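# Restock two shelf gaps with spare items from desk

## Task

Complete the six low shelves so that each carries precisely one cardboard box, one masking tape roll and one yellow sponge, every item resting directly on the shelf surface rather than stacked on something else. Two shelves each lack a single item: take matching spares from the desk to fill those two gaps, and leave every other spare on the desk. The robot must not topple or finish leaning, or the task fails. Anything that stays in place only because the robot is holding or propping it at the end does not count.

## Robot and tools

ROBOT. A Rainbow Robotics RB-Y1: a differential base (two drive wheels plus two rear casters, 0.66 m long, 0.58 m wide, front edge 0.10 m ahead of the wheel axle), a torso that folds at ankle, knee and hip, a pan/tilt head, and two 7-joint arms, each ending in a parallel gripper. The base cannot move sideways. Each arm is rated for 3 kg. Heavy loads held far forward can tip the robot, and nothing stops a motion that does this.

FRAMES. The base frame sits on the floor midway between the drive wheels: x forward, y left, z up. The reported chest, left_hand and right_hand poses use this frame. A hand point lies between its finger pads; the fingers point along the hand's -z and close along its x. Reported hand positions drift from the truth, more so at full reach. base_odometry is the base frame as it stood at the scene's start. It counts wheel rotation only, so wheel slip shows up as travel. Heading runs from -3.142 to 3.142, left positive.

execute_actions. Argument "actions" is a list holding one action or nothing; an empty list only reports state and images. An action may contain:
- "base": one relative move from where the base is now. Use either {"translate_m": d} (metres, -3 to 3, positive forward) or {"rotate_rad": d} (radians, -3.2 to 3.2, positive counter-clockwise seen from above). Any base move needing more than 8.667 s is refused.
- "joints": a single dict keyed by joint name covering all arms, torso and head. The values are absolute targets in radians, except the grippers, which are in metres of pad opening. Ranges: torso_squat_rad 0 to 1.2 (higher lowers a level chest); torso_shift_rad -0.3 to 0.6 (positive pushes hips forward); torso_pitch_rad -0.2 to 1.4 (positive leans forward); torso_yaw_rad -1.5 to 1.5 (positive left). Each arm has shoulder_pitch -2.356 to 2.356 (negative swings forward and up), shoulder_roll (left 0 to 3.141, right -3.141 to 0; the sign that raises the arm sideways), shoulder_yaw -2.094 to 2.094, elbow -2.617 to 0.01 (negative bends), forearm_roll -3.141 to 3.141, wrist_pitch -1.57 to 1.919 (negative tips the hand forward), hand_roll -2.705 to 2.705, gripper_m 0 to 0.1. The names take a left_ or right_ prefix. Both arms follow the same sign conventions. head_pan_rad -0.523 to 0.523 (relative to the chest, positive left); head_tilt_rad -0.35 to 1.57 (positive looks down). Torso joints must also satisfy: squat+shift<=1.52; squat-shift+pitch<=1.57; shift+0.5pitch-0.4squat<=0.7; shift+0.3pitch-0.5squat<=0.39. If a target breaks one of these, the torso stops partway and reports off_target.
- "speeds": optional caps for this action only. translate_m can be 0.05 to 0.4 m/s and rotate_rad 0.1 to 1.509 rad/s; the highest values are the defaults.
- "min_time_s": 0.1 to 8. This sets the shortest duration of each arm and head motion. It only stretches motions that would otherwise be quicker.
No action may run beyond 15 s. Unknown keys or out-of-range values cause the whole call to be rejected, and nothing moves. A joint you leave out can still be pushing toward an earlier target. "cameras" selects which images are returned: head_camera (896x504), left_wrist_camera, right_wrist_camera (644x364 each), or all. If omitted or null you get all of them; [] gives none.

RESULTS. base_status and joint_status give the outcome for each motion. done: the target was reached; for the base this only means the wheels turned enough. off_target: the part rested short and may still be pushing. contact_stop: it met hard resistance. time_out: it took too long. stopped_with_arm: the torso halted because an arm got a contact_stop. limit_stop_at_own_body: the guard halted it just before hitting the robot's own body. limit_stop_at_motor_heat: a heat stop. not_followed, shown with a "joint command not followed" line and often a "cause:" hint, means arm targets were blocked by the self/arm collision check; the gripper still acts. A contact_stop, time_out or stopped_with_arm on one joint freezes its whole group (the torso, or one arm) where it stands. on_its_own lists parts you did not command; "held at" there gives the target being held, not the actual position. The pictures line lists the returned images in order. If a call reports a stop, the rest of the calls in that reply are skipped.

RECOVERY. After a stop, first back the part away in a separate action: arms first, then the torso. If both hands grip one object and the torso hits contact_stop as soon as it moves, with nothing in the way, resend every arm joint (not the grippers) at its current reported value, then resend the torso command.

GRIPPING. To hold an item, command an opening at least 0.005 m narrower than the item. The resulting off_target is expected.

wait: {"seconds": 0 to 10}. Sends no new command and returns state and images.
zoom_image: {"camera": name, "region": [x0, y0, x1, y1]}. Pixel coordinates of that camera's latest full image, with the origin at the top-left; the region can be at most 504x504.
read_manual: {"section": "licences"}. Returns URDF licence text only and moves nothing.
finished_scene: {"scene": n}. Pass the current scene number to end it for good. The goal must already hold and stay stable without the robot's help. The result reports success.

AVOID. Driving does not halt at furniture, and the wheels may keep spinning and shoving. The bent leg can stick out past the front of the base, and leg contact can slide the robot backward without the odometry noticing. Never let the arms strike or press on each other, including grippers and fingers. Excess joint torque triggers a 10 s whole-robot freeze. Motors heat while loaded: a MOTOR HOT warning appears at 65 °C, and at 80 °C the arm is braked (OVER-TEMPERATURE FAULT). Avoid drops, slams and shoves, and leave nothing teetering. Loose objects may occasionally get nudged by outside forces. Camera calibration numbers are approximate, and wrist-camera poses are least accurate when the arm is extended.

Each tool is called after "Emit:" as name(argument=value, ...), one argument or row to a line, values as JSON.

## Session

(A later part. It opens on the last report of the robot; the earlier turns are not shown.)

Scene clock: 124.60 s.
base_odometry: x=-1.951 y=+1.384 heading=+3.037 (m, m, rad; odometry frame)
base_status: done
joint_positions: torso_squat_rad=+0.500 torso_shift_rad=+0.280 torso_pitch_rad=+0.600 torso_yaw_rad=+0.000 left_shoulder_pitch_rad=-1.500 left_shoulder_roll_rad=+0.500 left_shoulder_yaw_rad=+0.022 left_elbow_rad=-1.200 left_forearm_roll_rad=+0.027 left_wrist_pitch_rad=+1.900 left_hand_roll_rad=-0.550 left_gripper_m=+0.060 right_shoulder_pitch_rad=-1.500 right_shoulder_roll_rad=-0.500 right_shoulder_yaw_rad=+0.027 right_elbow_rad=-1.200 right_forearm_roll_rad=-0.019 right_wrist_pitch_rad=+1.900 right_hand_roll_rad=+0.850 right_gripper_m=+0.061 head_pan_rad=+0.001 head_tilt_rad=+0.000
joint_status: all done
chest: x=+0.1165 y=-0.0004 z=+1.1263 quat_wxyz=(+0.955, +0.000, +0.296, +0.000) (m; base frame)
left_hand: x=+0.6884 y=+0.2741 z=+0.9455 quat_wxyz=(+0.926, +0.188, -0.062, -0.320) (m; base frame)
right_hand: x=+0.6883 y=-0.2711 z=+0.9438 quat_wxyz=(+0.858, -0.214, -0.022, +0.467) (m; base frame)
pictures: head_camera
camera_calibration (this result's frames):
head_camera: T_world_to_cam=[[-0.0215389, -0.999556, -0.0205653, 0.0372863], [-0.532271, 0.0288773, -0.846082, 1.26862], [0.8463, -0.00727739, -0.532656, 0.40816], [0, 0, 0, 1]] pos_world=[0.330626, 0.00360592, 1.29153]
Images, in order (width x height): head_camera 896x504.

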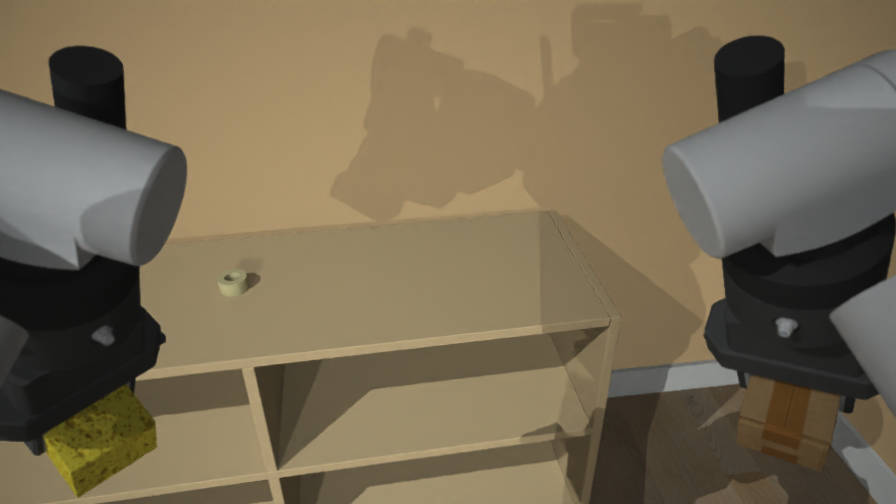

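Emit:
execute_actions(
  actions=[
    {"base":{"translate_m":0.7},"joints":{"right_shoulder_roll_rad":-0.02,"right_elbow_rad":-0.7,"right_wrist_pitch_rad":1.55,"head_tilt_rad":0.4}},
  ],
  cameras=[],
)

Emit:
execute_actions(
  actions=[
    {"joints":{"torso_shift_rad":0.33,"torso_squat_rad":0.735}},
  ],
  cameras=["head_camera","right_wrist_camera"],
)

Scene clock: 140.23 s.
base_odometry: x=-2.647 y=+1.457 heading=+3.037 (m, m, rad; odometry frame)
base_status: done
joint_positions: torso_squat_rad=+0.500 torso_shift_rad=+0.280 torso_pitch_rad=+0.600 torso_yaw_rad=+0.000 left_shoulder_pitch_rad=-1.500 left_shoulder_roll_rad=+0.500 left_shoulder_yaw_rad=+0.022 left_elbow_rad=-1.200 left_forearm_roll_rad=+0.027 left_wrist_pitch_rad=+1.900 left_hand_roll_rad=-0.550 left_gripper_m=+0.060 right_shoulder_pitch_rad=-1.500 right_shoulder_roll_rad=-0.020 right_shoulder_yaw_rad=+0.027 right_elbow_rad=-0.700 right_forearm_roll_rad=-0.019 right_wrist_pitch_rad=+1.550 right_hand_roll_rad=+0.850 right_gripper_m=+0.061 head_pan_rad=+0.001 head_tilt_rad=+0.400
joint_status: all done
chest: x=+0.1165 y=-0.0005 z=+1.1263 quat_wxyz=(+0.955, +0.000, +0.296, +0.000) (m; base frame)
left_hand: x=+0.6884 y=+0.2740 z=+0.9455 quat_wxyz=(+0.926, +0.188, -0.062, -0.320) (m; base frame)
right_hand: x=+0.5979 y=-0.0357 z=+0.7559 quat_wxyz=(+0.789, -0.031, +0.019, +0.613) (m; base frame)
pictures: none
No camera images: the call's "cameras" was empty. Leave "cameras" out to get every camera's image.

Scene clock: 141.83 s.
base_odometry: x=-2.647 y=+1.457 heading=+3.036 (m, m, rad; odometry frame)
base_status: not commanded
joint_positions: torso_squat_rad=+0.735 torso_shift_rad=+0.330 torso_pitch_rad=+0.599 torso_yaw_rad=+0.000 left_shoulder_pitch_rad=-1.500 left_shoulder_roll_rad=+0.500 left_shoulder_yaw_rad=+0.022 left_elbow_rad=-1.200 left_forearm_roll_rad=+0.027 left_wrist_pitch_rad=+1.900 left_hand_roll_rad=-0.550 left_gripper_m=+0.060 right_shoulder_pitch_rad=-1.501 right_shoulder_roll_rad=-0.020 right_shoulder_yaw_rad=+0.027 right_elbow_rad=-0.701 right_forearm_roll_rad=-0.019 right_wrist_pitch_rad=+1.550 right_hand_roll_rad=+0.850 right_gripper_m=+0.061 head_pan_rad=+0.001 head_tilt_rad=+0.400
joint_status: all done
chest: x=+0.1147 y=-0.0004 z=+1.0273 quat_wxyz=(+0.955, +0.000, +0.295, +0.000) (m; base frame)
left_hand: x=+0.6868 y=+0.2741 z=+0.8468 quat_wxyz=(+0.926, +0.189, -0.062, -0.320) (m; base frame)
right_hand: x=+0.5969 y=-0.0354 z=+0.6579 quat_wxyz=(+0.789, -0.032, +0.018, +0.613) (m; base frame)
pictures: head_camera, right_wrist_camera
camera_calibration (this result's frames):
head_camera: T_world_to_cam=[[-0.0274259, -0.999569, -0.0104316, 0.0247202], [-0.819376, 0.028457, -0.57255, 0.931696], [0.5726, -0.00715532, -0.819804, 0.763148], [0, 0, 0, 1]] pos_world=[0.327109, 0.00365682, 1.15933]
right_wrist_camera: T_world_to_cam=[[-0.242063, -0.964413, 0.106366, 0.0404171], [-0.755116, 0.256092, 0.603504, 0.0997818], [-0.609266, 0.0657669, -0.790234, 0.97273], [0, 0, 0, 1]] pos_world=[0.677782, -0.050548, 0.704167]
Images, in order (width x height): head_camera 896x504, right_wrist_camera 644x364.

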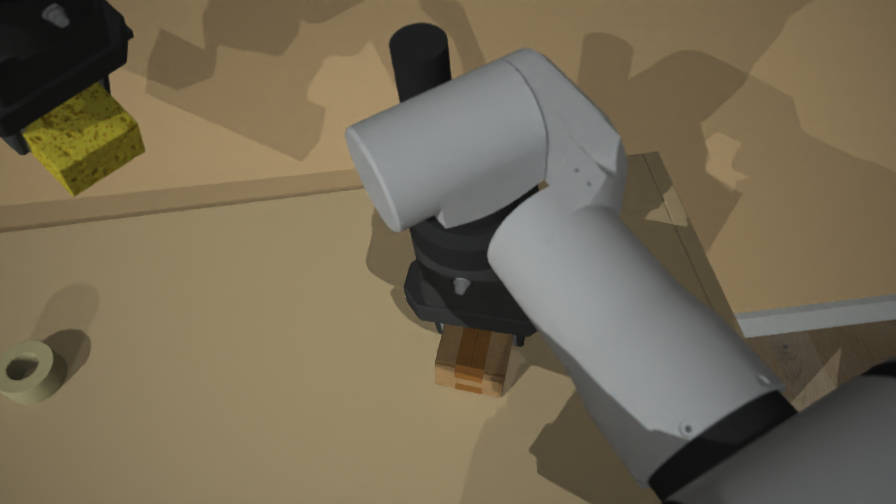

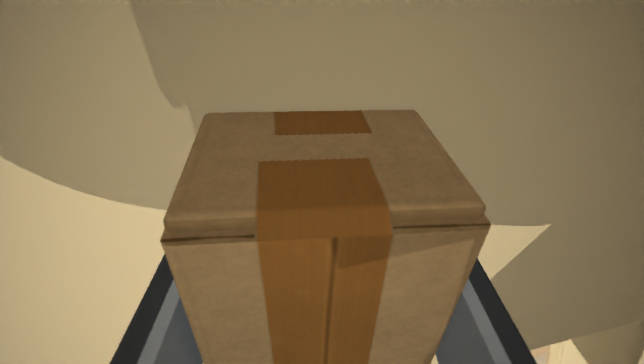

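Emit:
execute_actions(
  actions=[
    {"joints":{"right_gripper_m":0.1}},
  ],
  cameras=[],
)

Emit:
execute_actions(
  actions=[
    {"joints":{"torso_shift_rad":0.28,"torso_squat_rad":0.5}},
  ],
  cameras=[],
)

Emit:
execute_actions(
  actions=[
    {"base":{"translate_m":-0.5},"joints":{"right_shoulder_roll_rad":-0.5,"right_elbow_rad":-1.2,"right_wrist_pitch_rad":1.9,"head_tilt_rad":0.1}},
  ],
  cameras=["head_camera"],
)

Emit:
execute_actions(
  actions=[
    {"base":{"rotate_rad":1.73}},
  ],
  cameras=[],
)

Emit:
execute_actions(
  actions=[
    {"base":{"translate_m":2.15}},
  ],
  cameras=[],
)

Emit:
execute_actions(
  actions=[
    {"base":{"rotate_rad":-1.57}},
  ],
  cameras=["head_camera"],
)

Scene clock: 151.87 s.
base_odometry: x=-2.647 y=+1.457 heading=+3.036 (m, m, rad; odometry frame)
base_status: not commanded
joint_positions: torso_squat_rad=+0.735 torso_shift_rad=+0.330 torso_pitch_rad=+0.600 torso_yaw_rad=+0.000 left_shoulder_pitch_rad=-1.500 left_shoulder_roll_rad=+0.500 left_shoulder_yaw_rad=+0.022 left_elbow_rad=-1.200 left_forearm_roll_rad=+0.027 left_wrist_pitch_rad=+1.900 left_hand_roll_rad=-0.550 left_gripper_m=+0.060 right_shoulder_pitch_rad=-1.501 right_shoulder_roll_rad=-0.020 right_shoulder_yaw_rad=+0.027 right_elbow_rad=-0.700 right_forearm_roll_rad=-0.019 right_wrist_pitch_rad=+1.550 right_hand_roll_rad=+0.850 right_gripper_m=+0.100 head_pan_rad=+0.001 head_tilt_rad=+0.400
joint_status: all done
chest: x=+0.1149 y=-0.0004 z=+1.0272 quat_wxyz=(+0.955, +0.000, +0.295, +0.000) (m; base frame)
left_hand: x=+0.6869 y=+0.2741 z=+0.8466 quat_wxyz=(+0.926, +0.188, -0.062, -0.320) (m; base frame)
right_hand: x=+0.5966 y=-0.0356 z=+0.6573 quat_wxyz=(+0.789, -0.031, +0.018, +0.613) (m; base frame)
pictures: none
No camera images: the call's "cameras" was empty. Leave "cameras" out to get every camera's image.

Scene clock: 153.47 s.
base_odometry: x=-2.647 y=+1.457 heading=+3.036 (m, m, rad; odometry frame)
base_status: not commanded
joint_positions: torso_squat_rad=+0.500 torso_shift_rad=+0.280 torso_pitch_rad=+0.600 torso_yaw_rad=+0.000 left_shoulder_pitch_rad=-1.500 left_shoulder_roll_rad=+0.500 left_shoulder_yaw_rad=+0.022 left_elbow_rad=-1.200 left_forearm_roll_rad=+0.027 left_wrist_pitch_rad=+1.900 left_hand_roll_rad=-0.550 left_gripper_m=+0.060 right_shoulder_pitch_rad=-1.501 right_shoulder_roll_rad=-0.020 right_shoulder_yaw_rad=+0.027 right_elbow_rad=-0.700 right_forearm_roll_rad=-0.019 right_wrist_pitch_rad=+1.550 right_hand_roll_rad=+0.850 right_gripper_m=+0.100 head_pan_rad=+0.001 head_tilt_rad=+0.400
joint_status: all done
chest: x=+0.1164 y=-0.0005 z=+1.1263 quat_wxyz=(+0.955, +0.000, +0.295, +0.000) (m; base frame)
left_hand: x=+0.6884 y=+0.2740 z=+0.9456 quat_wxyz=(+0.926, +0.188, -0.062, -0.320) (m; base frame)
right_hand: x=+0.5980 y=-0.0357 z=+0.7562 quat_wxyz=(+0.789, -0.031, +0.018, +0.613) (m; base frame)
pictures: none
No camera images: the call's "cameras" was empty. Leave "cameras" out to get every camera's image.

Scene clock: 156.30 s.
base_odometry: x=-2.150 y=+1.405 heading=+3.035 (m, m, rad; odometry frame)
base_status: done
joint_positions: torso_squat_rad=+0.500 torso_shift_rad=+0.280 torso_pitch_rad=+0.600 torso_yaw_rad=+0.000 left_shoulder_pitch_rad=-1.500 left_shoulder_roll_rad=+0.500 left_shoulder_yaw_rad=+0.022 left_elbow_rad=-1.200 left_forearm_roll_rad=+0.027 left_wrist_pitch_rad=+1.900 left_hand_roll_rad=-0.550 left_gripper_m=+0.060 right_shoulder_pitch_rad=-1.500 right_shoulder_roll_rad=-0.500 right_shoulder_yaw_rad=+0.027 right_elbow_rad=-1.200 right_forearm_roll_rad=-0.019 right_wrist_pitch_rad=+1.900 right_hand_roll_rad=+0.850 right_gripper_m=+0.100 head_pan_rad=+0.001 head_tilt_rad=+0.100
joint_status: all done
chest: x=+0.1164 y=-0.0005 z=+1.1263 quat_wxyz=(+0.955, +0.000, +0.295, +0.000) (m; base frame)
left_hand: x=+0.6884 y=+0.2740 z=+0.9456 quat_wxyz=(+0.926, +0.188, -0.062, -0.320) (m; base frame)
right_hand: x=+0.6883 y=-0.2712 z=+0.9440 quat_wxyz=(+0.858, -0.214, -0.023, +0.467) (m; base frame)
pictures: head_camera
camera_calibration (this result's frames):
head_camera: T_world_to_cam=[[-0.0234311, -0.999559, -0.0182664, 0.034783], [-0.613972, 0.0288073, -0.788802, 1.21557], [0.78898, -0.00726747, -0.614376, 0.526962], [0, 0, 0, 1]] pos_world=[0.331377, 0.00358004, 1.28323]
Images, in order (width x height): head_camera 896x504.

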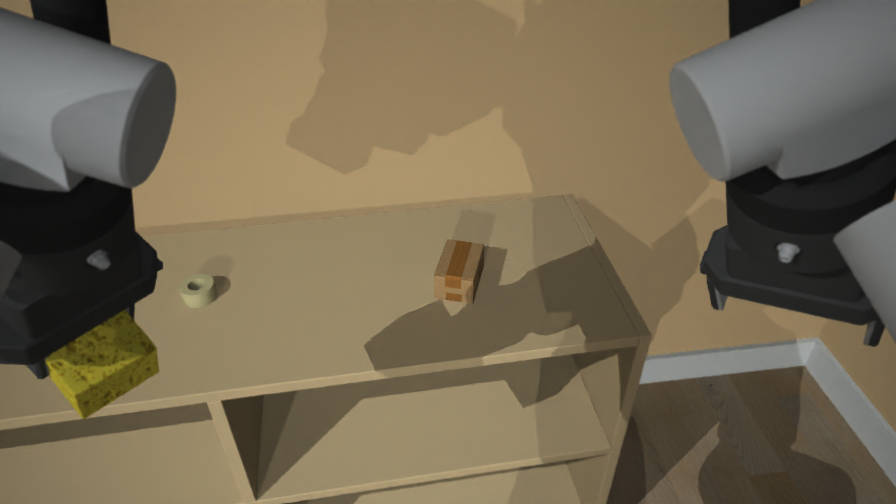

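Scene clock: 160.40 s.
base_odometry: x=-2.150 y=+1.405 heading=-1.519 (m, m, rad; odometry frame)
base_status: done
joint_positions: torso_squat_rad=+0.500 torso_shift_rad=+0.280 torso_pitch_rad=+0.600 torso_yaw_rad=+0.000 left_shoulder_pitch_rad=-1.500 left_shoulder_roll_rad=+0.500 left_shoulder_yaw_rad=+0.022 left_elbow_rad=-1.200 left_forearm_roll_rad=+0.027 left_wrist_pitch_rad=+1.900 left_hand_roll_rad=-0.550 left_gripper_m=+0.060 right_shoulder_pitch_rad=-1.500 right_shoulder_roll_rad=-0.500 right_shoulder_yaw_rad=+0.027 right_elbow_rad=-1.200 right_forearm_roll_rad=-0.019 right_wrist_pitch_rad=+1.900 right_hand_roll_rad=+0.850 right_gripper_m=+0.100 head_pan_rad=+0.001 head_tilt_rad=+0.100
joint_status: not commanded
chest: x=+0.1164 y=-0.0004 z=+1.1263 quat_wxyz=(+0.955, +0.000, +0.295, +0.000) (m; base frame)
left_hand: x=+0.6884 y=+0.2740 z=+0.9456 quat_wxyz=(+0.926, +0.188, -0.062, -0.320) (m; base frame)
right_hand: x=+0.6883 y=-0.2711 z=+0.9440 quat_wxyz=(+0.858, -0.214, -0.023, +0.467) (m; base frame)
pictures: none
No camera images: the call's "cameras" was empty. Leave "cameras" out to get every camera's image.

Scene clock: 167.13 s.
base_odometry: x=-2.039 y=-0.742 heading=-1.519 (m, m, rad; odometry frame)
base_status: done
joint_positions: torso_squat_rad=+0.500 torso_shift_rad=+0.280 torso_pitch_rad=+0.600 torso_yaw_rad=+0.000 left_shoulder_pitch_rad=-1.500 left_shoulder_roll_rad=+0.500 left_shoulder_yaw_rad=+0.022 left_elbow_rad=-1.200 left_forearm_roll_rad=+0.027 left_wrist_pitch_rad=+1.900 left_hand_roll_rad=-0.550 left_gripper_m=+0.060 right_shoulder_pitch_rad=-1.500 right_shoulder_roll_rad=-0.500 right_shoulder_yaw_rad=+0.027 right_elbow_rad=-1.200 right_forearm_roll_rad=-0.019 right_wrist_pitch_rad=+1.900 right_hand_roll_rad=+0.850 right_gripper_m=+0.100 head_pan_rad=+0.001 head_tilt_rad=+0.100
joint_status: not commanded
chest: x=+0.1164 y=-0.0004 z=+1.1263 quat_wxyz=(+0.955, +0.000, +0.295, +0.000) (m; base frame)
left_hand: x=+0.6884 y=+0.2740 z=+0.9455 quat_wxyz=(+0.926, +0.188, -0.062, -0.320) (m; base frame)
right_hand: x=+0.6883 y=-0.2711 z=+0.9439 quat_wxyz=(+0.858, -0.214, -0.023, +0.467) (m; base frame)
pictures: none
No camera images: the call's "cameras" was empty. Leave "cameras" out to get every camera's image.

Scene clock: 171.07 s.
base_odometry: x=-2.039 y=-0.742 heading=-3.088 (m, m, rad; odometry frame)
base_status: done
joint_positions: torso_squat_rad=+0.500 torso_shift_rad=+0.280 torso_pitch_rad=+0.600 torso_yaw_rad=+0.000 left_shoulder_pitch_rad=-1.500 left_shoulder_roll_rad=+0.500 left_shoulder_yaw_rad=+0.022 left_elbow_rad=-1.200 left_forearm_roll_rad=+0.027 left_wrist_pitch_rad=+1.900 left_hand_roll_rad=-0.550 left_gripper_m=+0.060 right_shoulder_pitch_rad=-1.500 right_shoulder_roll_rad=-0.500 right_shoulder_yaw_rad=+0.027 right_elbow_rad=-1.200 right_forearm_roll_rad=-0.019 right_wrist_pitch_rad=+1.900 right_hand_roll_rad=+0.850 right_gripper_m=+0.100 head_pan_rad=+0.001 head_tilt_rad=+0.100
joint_status: not commanded
chest: x=+0.1165 y=-0.0005 z=+1.1263 quat_wxyz=(+0.955, +0.000, +0.295, +0.000) (m; base frame)
left_hand: x=+0.6885 y=+0.2740 z=+0.9455 quat_wxyz=(+0.926, +0.188, -0.062, -0.320) (m; base frame)
right_hand: x=+0.6883 y=-0.2711 z=+0.9439 quat_wxyz=(+0.858, -0.214, -0.023, +0.467) (m; base frame)
pictures: head_camera
camera_calibration (this result's frames):
head_camera: T_world_to_cam=[[-0.023435, -0.999557, -0.0183259, 0.0348231], [-0.614074, 0.0288576, -0.788721, 1.21551], [0.788901, -0.00723021, -0.614478, 0.527022], [0, 0, 0, 1]] pos_world=[0.331461, 0.00354141, 1.28318]
Images, in order (width x height): head_camera 896x504.

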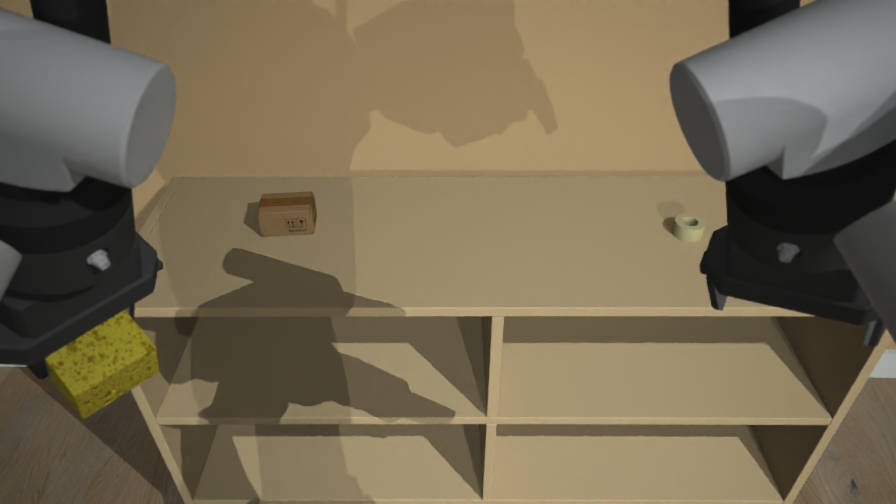

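Emit:
execute_actions(
  actions=[
    {"base":{"rotate_rad":-0.1},"joints":{"left_shoulder_roll_rad":0.02,"left_elbow_rad":-0.7,"left_wrist_pitch_rad":1.55,"head_tilt_rad":0.4}},
  ],
  cameras=[],
)

Emit:
execute_actions(
  actions=[
    {"base":{"translate_m":0.59}},
  ],
  cameras=[],
)

Emit:
execute_actions(
  actions=[
    {"joints":{"torso_shift_rad":0.33,"torso_squat_rad":0.73}},
  ],
  cameras=["head_camera"],
)

Emit:
execute_actions(
  actions=[
    {"joints":{"left_gripper_m":0.1}},
  ],
  cameras=[],
)

Emit:
execute_actions(
  actions=[
    {"joints":{"torso_shift_rad":0.28,"torso_squat_rad":0.5}},
  ],
  cameras=["head_camera","left_wrist_camera"],
)

Scene clock: 180.53 s.
base_odometry: x=-2.039 y=-0.742 heading=+3.096 (m, m, rad; odometry frame)
base_status: done
joint_positions: torso_squat_rad=+0.500 torso_shift_rad=+0.280 torso_pitch_rad=+0.600 torso_yaw_rad=+0.000 left_shoulder_pitch_rad=-1.500 left_shoulder_roll_rad=+0.020 left_shoulder_yaw_rad=+0.022 left_elbow_rad=-0.700 left_forearm_roll_rad=+0.027 left_wrist_pitch_rad=+1.550 left_hand_roll_rad=-0.550 left_gripper_m=+0.060 right_shoulder_pitch_rad=-1.500 right_shoulder_roll_rad=-0.500 right_shoulder_yaw_rad=+0.027 right_elbow_rad=-1.200 right_forearm_roll_rad=-0.019 right_wrist_pitch_rad=+1.900 right_hand_roll_rad=+0.850 right_gripper_m=+0.100 head_pan_rad=+0.001 head_tilt_rad=+0.400
joint_status: all done
chest: x=+0.1164 y=-0.0005 z=+1.1263 quat_wxyz=(+0.955, +0.000, +0.295, +0.000) (m; base frame)
left_hand: x=+0.5970 y=+0.0336 z=+0.7560 quat_wxyz=(+0.881, +0.012, +0.012, -0.473) (m; base frame)
right_hand: x=+0.6883 y=-0.2712 z=+0.9439 quat_wxyz=(+0.858, -0.214, -0.023, +0.467) (m; base frame)
pictures: none
No camera images: the call's "cameras" was empty. Leave "cameras" out to get every camera's image.

Scene clock: 183.37 s.
base_odometry: x=-2.628 y=-0.715 heading=+3.096 (m, m, rad; odometry frame)
base_status: done
joint_positions: torso_squat_rad=+0.500 torso_shift_rad=+0.280 torso_pitch_rad=+0.600 torso_yaw_rad=+0.000 left_shoulder_pitch_rad=-1.500 left_shoulder_roll_rad=+0.020 left_shoulder_yaw_rad=+0.022 left_elbow_rad=-0.700 left_forearm_roll_rad=+0.027 left_wrist_pitch_rad=+1.550 left_hand_roll_rad=-0.550 left_gripper_m=+0.060 right_shoulder_pitch_rad=-1.500 right_shoulder_roll_rad=-0.500 right_shoulder_yaw_rad=+0.027 right_elbow_rad=-1.200 right_forearm_roll_rad=-0.019 right_wrist_pitch_rad=+1.900 right_hand_roll_rad=+0.850 right_gripper_m=+0.100 head_pan_rad=+0.001 head_tilt_rad=+0.400
joint_status: not commanded
chest: x=+0.1164 y=-0.0005 z=+1.1263 quat_wxyz=(+0.955, +0.000, +0.295, +0.000) (m; base frame)
left_hand: x=+0.5970 y=+0.0336 z=+0.7560 quat_wxyz=(+0.881, +0.012, +0.012, -0.473) (m; base frame)
right_hand: x=+0.6883 y=-0.2712 z=+0.9439 quat_wxyz=(+0.858, -0.214, -0.023, +0.467) (m; base frame)
pictures: none
No camera images: the call's "cameras" was empty. Leave "cameras" out to get every camera's image.

Scene clock: 184.93 s.
base_odometry: x=-2.628 y=-0.715 heading=+3.096 (m, m, rad; odometry frame)
base_status: not commanded
joint_positions: torso_squat_rad=+0.730 torso_shift_rad=+0.330 torso_pitch_rad=+0.600 torso_yaw_rad=+0.000 left_shoulder_pitch_rad=-1.500 left_shoulder_roll_rad=+0.020 left_shoulder_yaw_rad=+0.022 left_elbow_rad=-0.700 left_forearm_roll_rad=+0.027 left_wrist_pitch_rad=+1.550 left_hand_roll_rad=-0.550 left_gripper_m=+0.060 right_shoulder_pitch_rad=-1.500 right_shoulder_roll_rad=-0.500 right_shoulder_yaw_rad=+0.027 right_elbow_rad=-1.200 right_forearm_roll_rad=-0.019 right_wrist_pitch_rad=+1.900 right_hand_roll_rad=+0.850 right_gripper_m=+0.100 head_pan_rad=+0.001 head_tilt_rad=+0.400
joint_status: all done
chest: x=+0.1157 y=-0.0004 z=+1.0294 quat_wxyz=(+0.955, +0.000, +0.295, +0.000) (m; base frame)
left_hand: x=+0.5962 y=+0.0337 z=+0.6591 quat_wxyz=(+0.881, +0.012, +0.012, -0.473) (m; base frame)
right_hand: x=+0.6876 y=-0.2711 z=+0.8470 quat_wxyz=(+0.858, -0.214, -0.023, +0.467) (m; base frame)
pictures: head_camera
camera_calibration (this result's frames):
head_camera: T_world_to_cam=[[-0.0275074, -0.999568, -0.0103806, 0.0247205], [-0.819696, 0.0284986, -0.572089, 0.933305], [0.572138, -0.00722773, -0.820126, 0.764664], [0, 0, 0, 1]] pos_world=[0.328213, 0.00363868, 1.16131]
Images, in order (width x height): head_camera 896x504.

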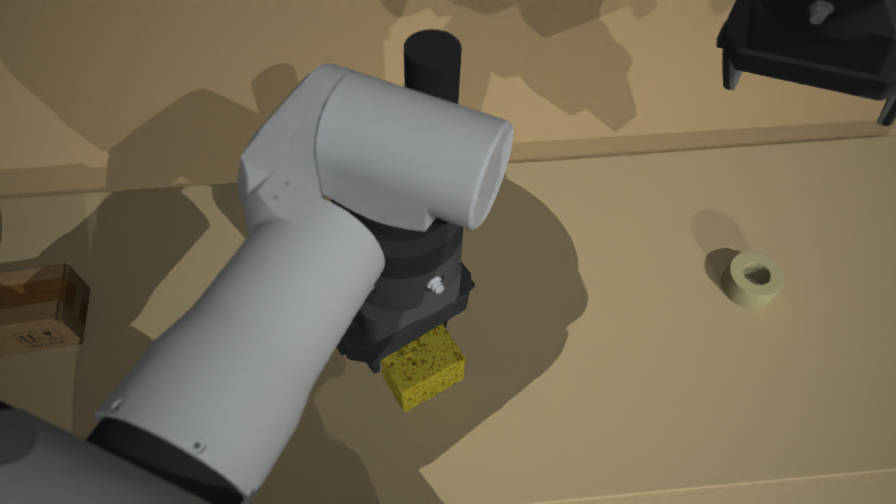

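Scene clock: 186.23 s.
base_odometry: x=-2.628 y=-0.715 heading=+3.096 (m, m, rad; odometry frame)
base_status: not commanded
joint_positions: torso_squat_rad=+0.730 torso_shift_rad=+0.330 torso_pitch_rad=+0.600 torso_yaw_rad=+0.000 left_shoulder_pitch_rad=-1.500 left_shoulder_roll_rad=+0.020 left_shoulder_yaw_rad=+0.022 left_elbow_rad=-0.700 left_forearm_roll_rad=+0.027 left_wrist_pitch_rad=+1.550 left_hand_roll_rad=-0.550 left_gripper_m=+0.100 right_shoulder_pitch_rad=-1.500 right_shoulder_roll_rad=-0.500 right_shoulder_yaw_rad=+0.027 right_elbow_rad=-1.200 right_forearm_roll_rad=-0.019 right_wrist_pitch_rad=+1.900 right_hand_roll_rad=+0.850 right_gripper_m=+0.100 head_pan_rad=+0.001 head_tilt_rad=+0.400
joint_status: all done
chest: x=+0.1157 y=-0.0004 z=+1.0294 quat_wxyz=(+0.955, +0.000, +0.295, +0.000) (m; base frame)
left_hand: x=+0.5962 y=+0.0337 z=+0.6591 quat_wxyz=(+0.881, +0.012, +0.012, -0.473) (m; base frame)
right_hand: x=+0.6876 y=-0.2711 z=+0.8470 quat_wxyz=(+0.858, -0.214, -0.023, +0.467) (m; base frame)
pictures: none
No camera images: the call's "cameras" was empty. Leave "cameras" out to get every camera's image.

Scene clock: 187.83 s.
base_odometry: x=-2.628 y=-0.715 heading=+3.096 (m, m, rad; odometry frame)
base_status: not commanded
joint_positions: torso_squat_rad=+0.500 torso_shift_rad=+0.280 torso_pitch_rad=+0.600 torso_yaw_rad=+0.000 left_shoulder_pitch_rad=-1.500 left_shoulder_roll_rad=+0.020 left_shoulder_yaw_rad=+0.022 left_elbow_rad=-0.700 left_forearm_roll_rad=+0.027 left_wrist_pitch_rad=+1.550 left_hand_roll_rad=-0.550 left_gripper_m=+0.100 right_shoulder_pitch_rad=-1.500 right_shoulder_roll_rad=-0.500 right_shoulder_yaw_rad=+0.027 right_elbow_rad=-1.200 right_forearm_roll_rad=-0.019 right_wrist_pitch_rad=+1.900 right_hand_roll_rad=+0.850 right_gripper_m=+0.100 head_pan_rad=+0.001 head_tilt_rad=+0.400
joint_status: all done
chest: x=+0.1164 y=-0.0005 z=+1.1263 quat_wxyz=(+0.955, +0.000, +0.295, +0.000) (m; base frame)
left_hand: x=+0.5969 y=+0.0336 z=+0.7561 quat_wxyz=(+0.881, +0.012, +0.012, -0.473) (m; base frame)
right_hand: x=+0.6883 y=-0.2712 z=+0.9440 quat_wxyz=(+0.858, -0.214, -0.023, +0.467) (m; base frame)
pictures: head_camera, left_wrist_camera
camera_calibration (this result's frames):
head_camera: T_world_to_cam=[[-0.0275063, -0.999568, -0.0103837, 0.0256941], [-0.819633, 0.0284987, -0.57218, 0.98938], [0.572229, -0.00722776, -0.820062, 0.843712], [0, 0, 0, 1]] pos_world=[0.328839, 0.00358516, 1.25827]
left_wrist_camera: T_world_to_cam=[[0.53469, -0.84481, 0.0200717, -0.309847], [-0.689451, -0.422381, 0.588431, 0.0189111], [-0.488635, -0.328467, -0.808298, 0.998823], [0, 0, 0, 1]] pos_world=[0.66677, 0.0743062, 0.802438]
Images, in order (width x height): head_camera 896x504, left_wrist_camera 644x364.

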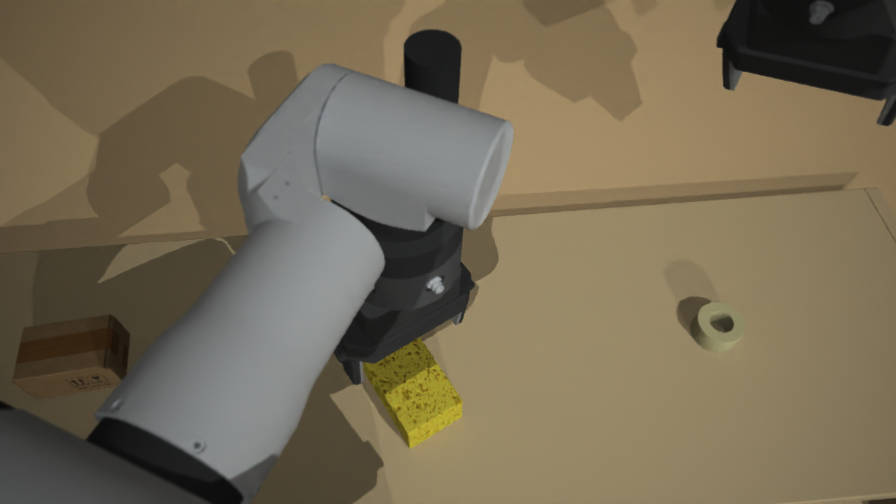

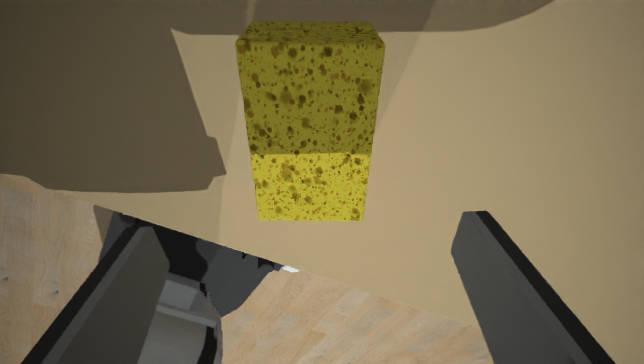

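Emit:
finished_scene(
  scene=2,
)

The scene is finished: the task was done.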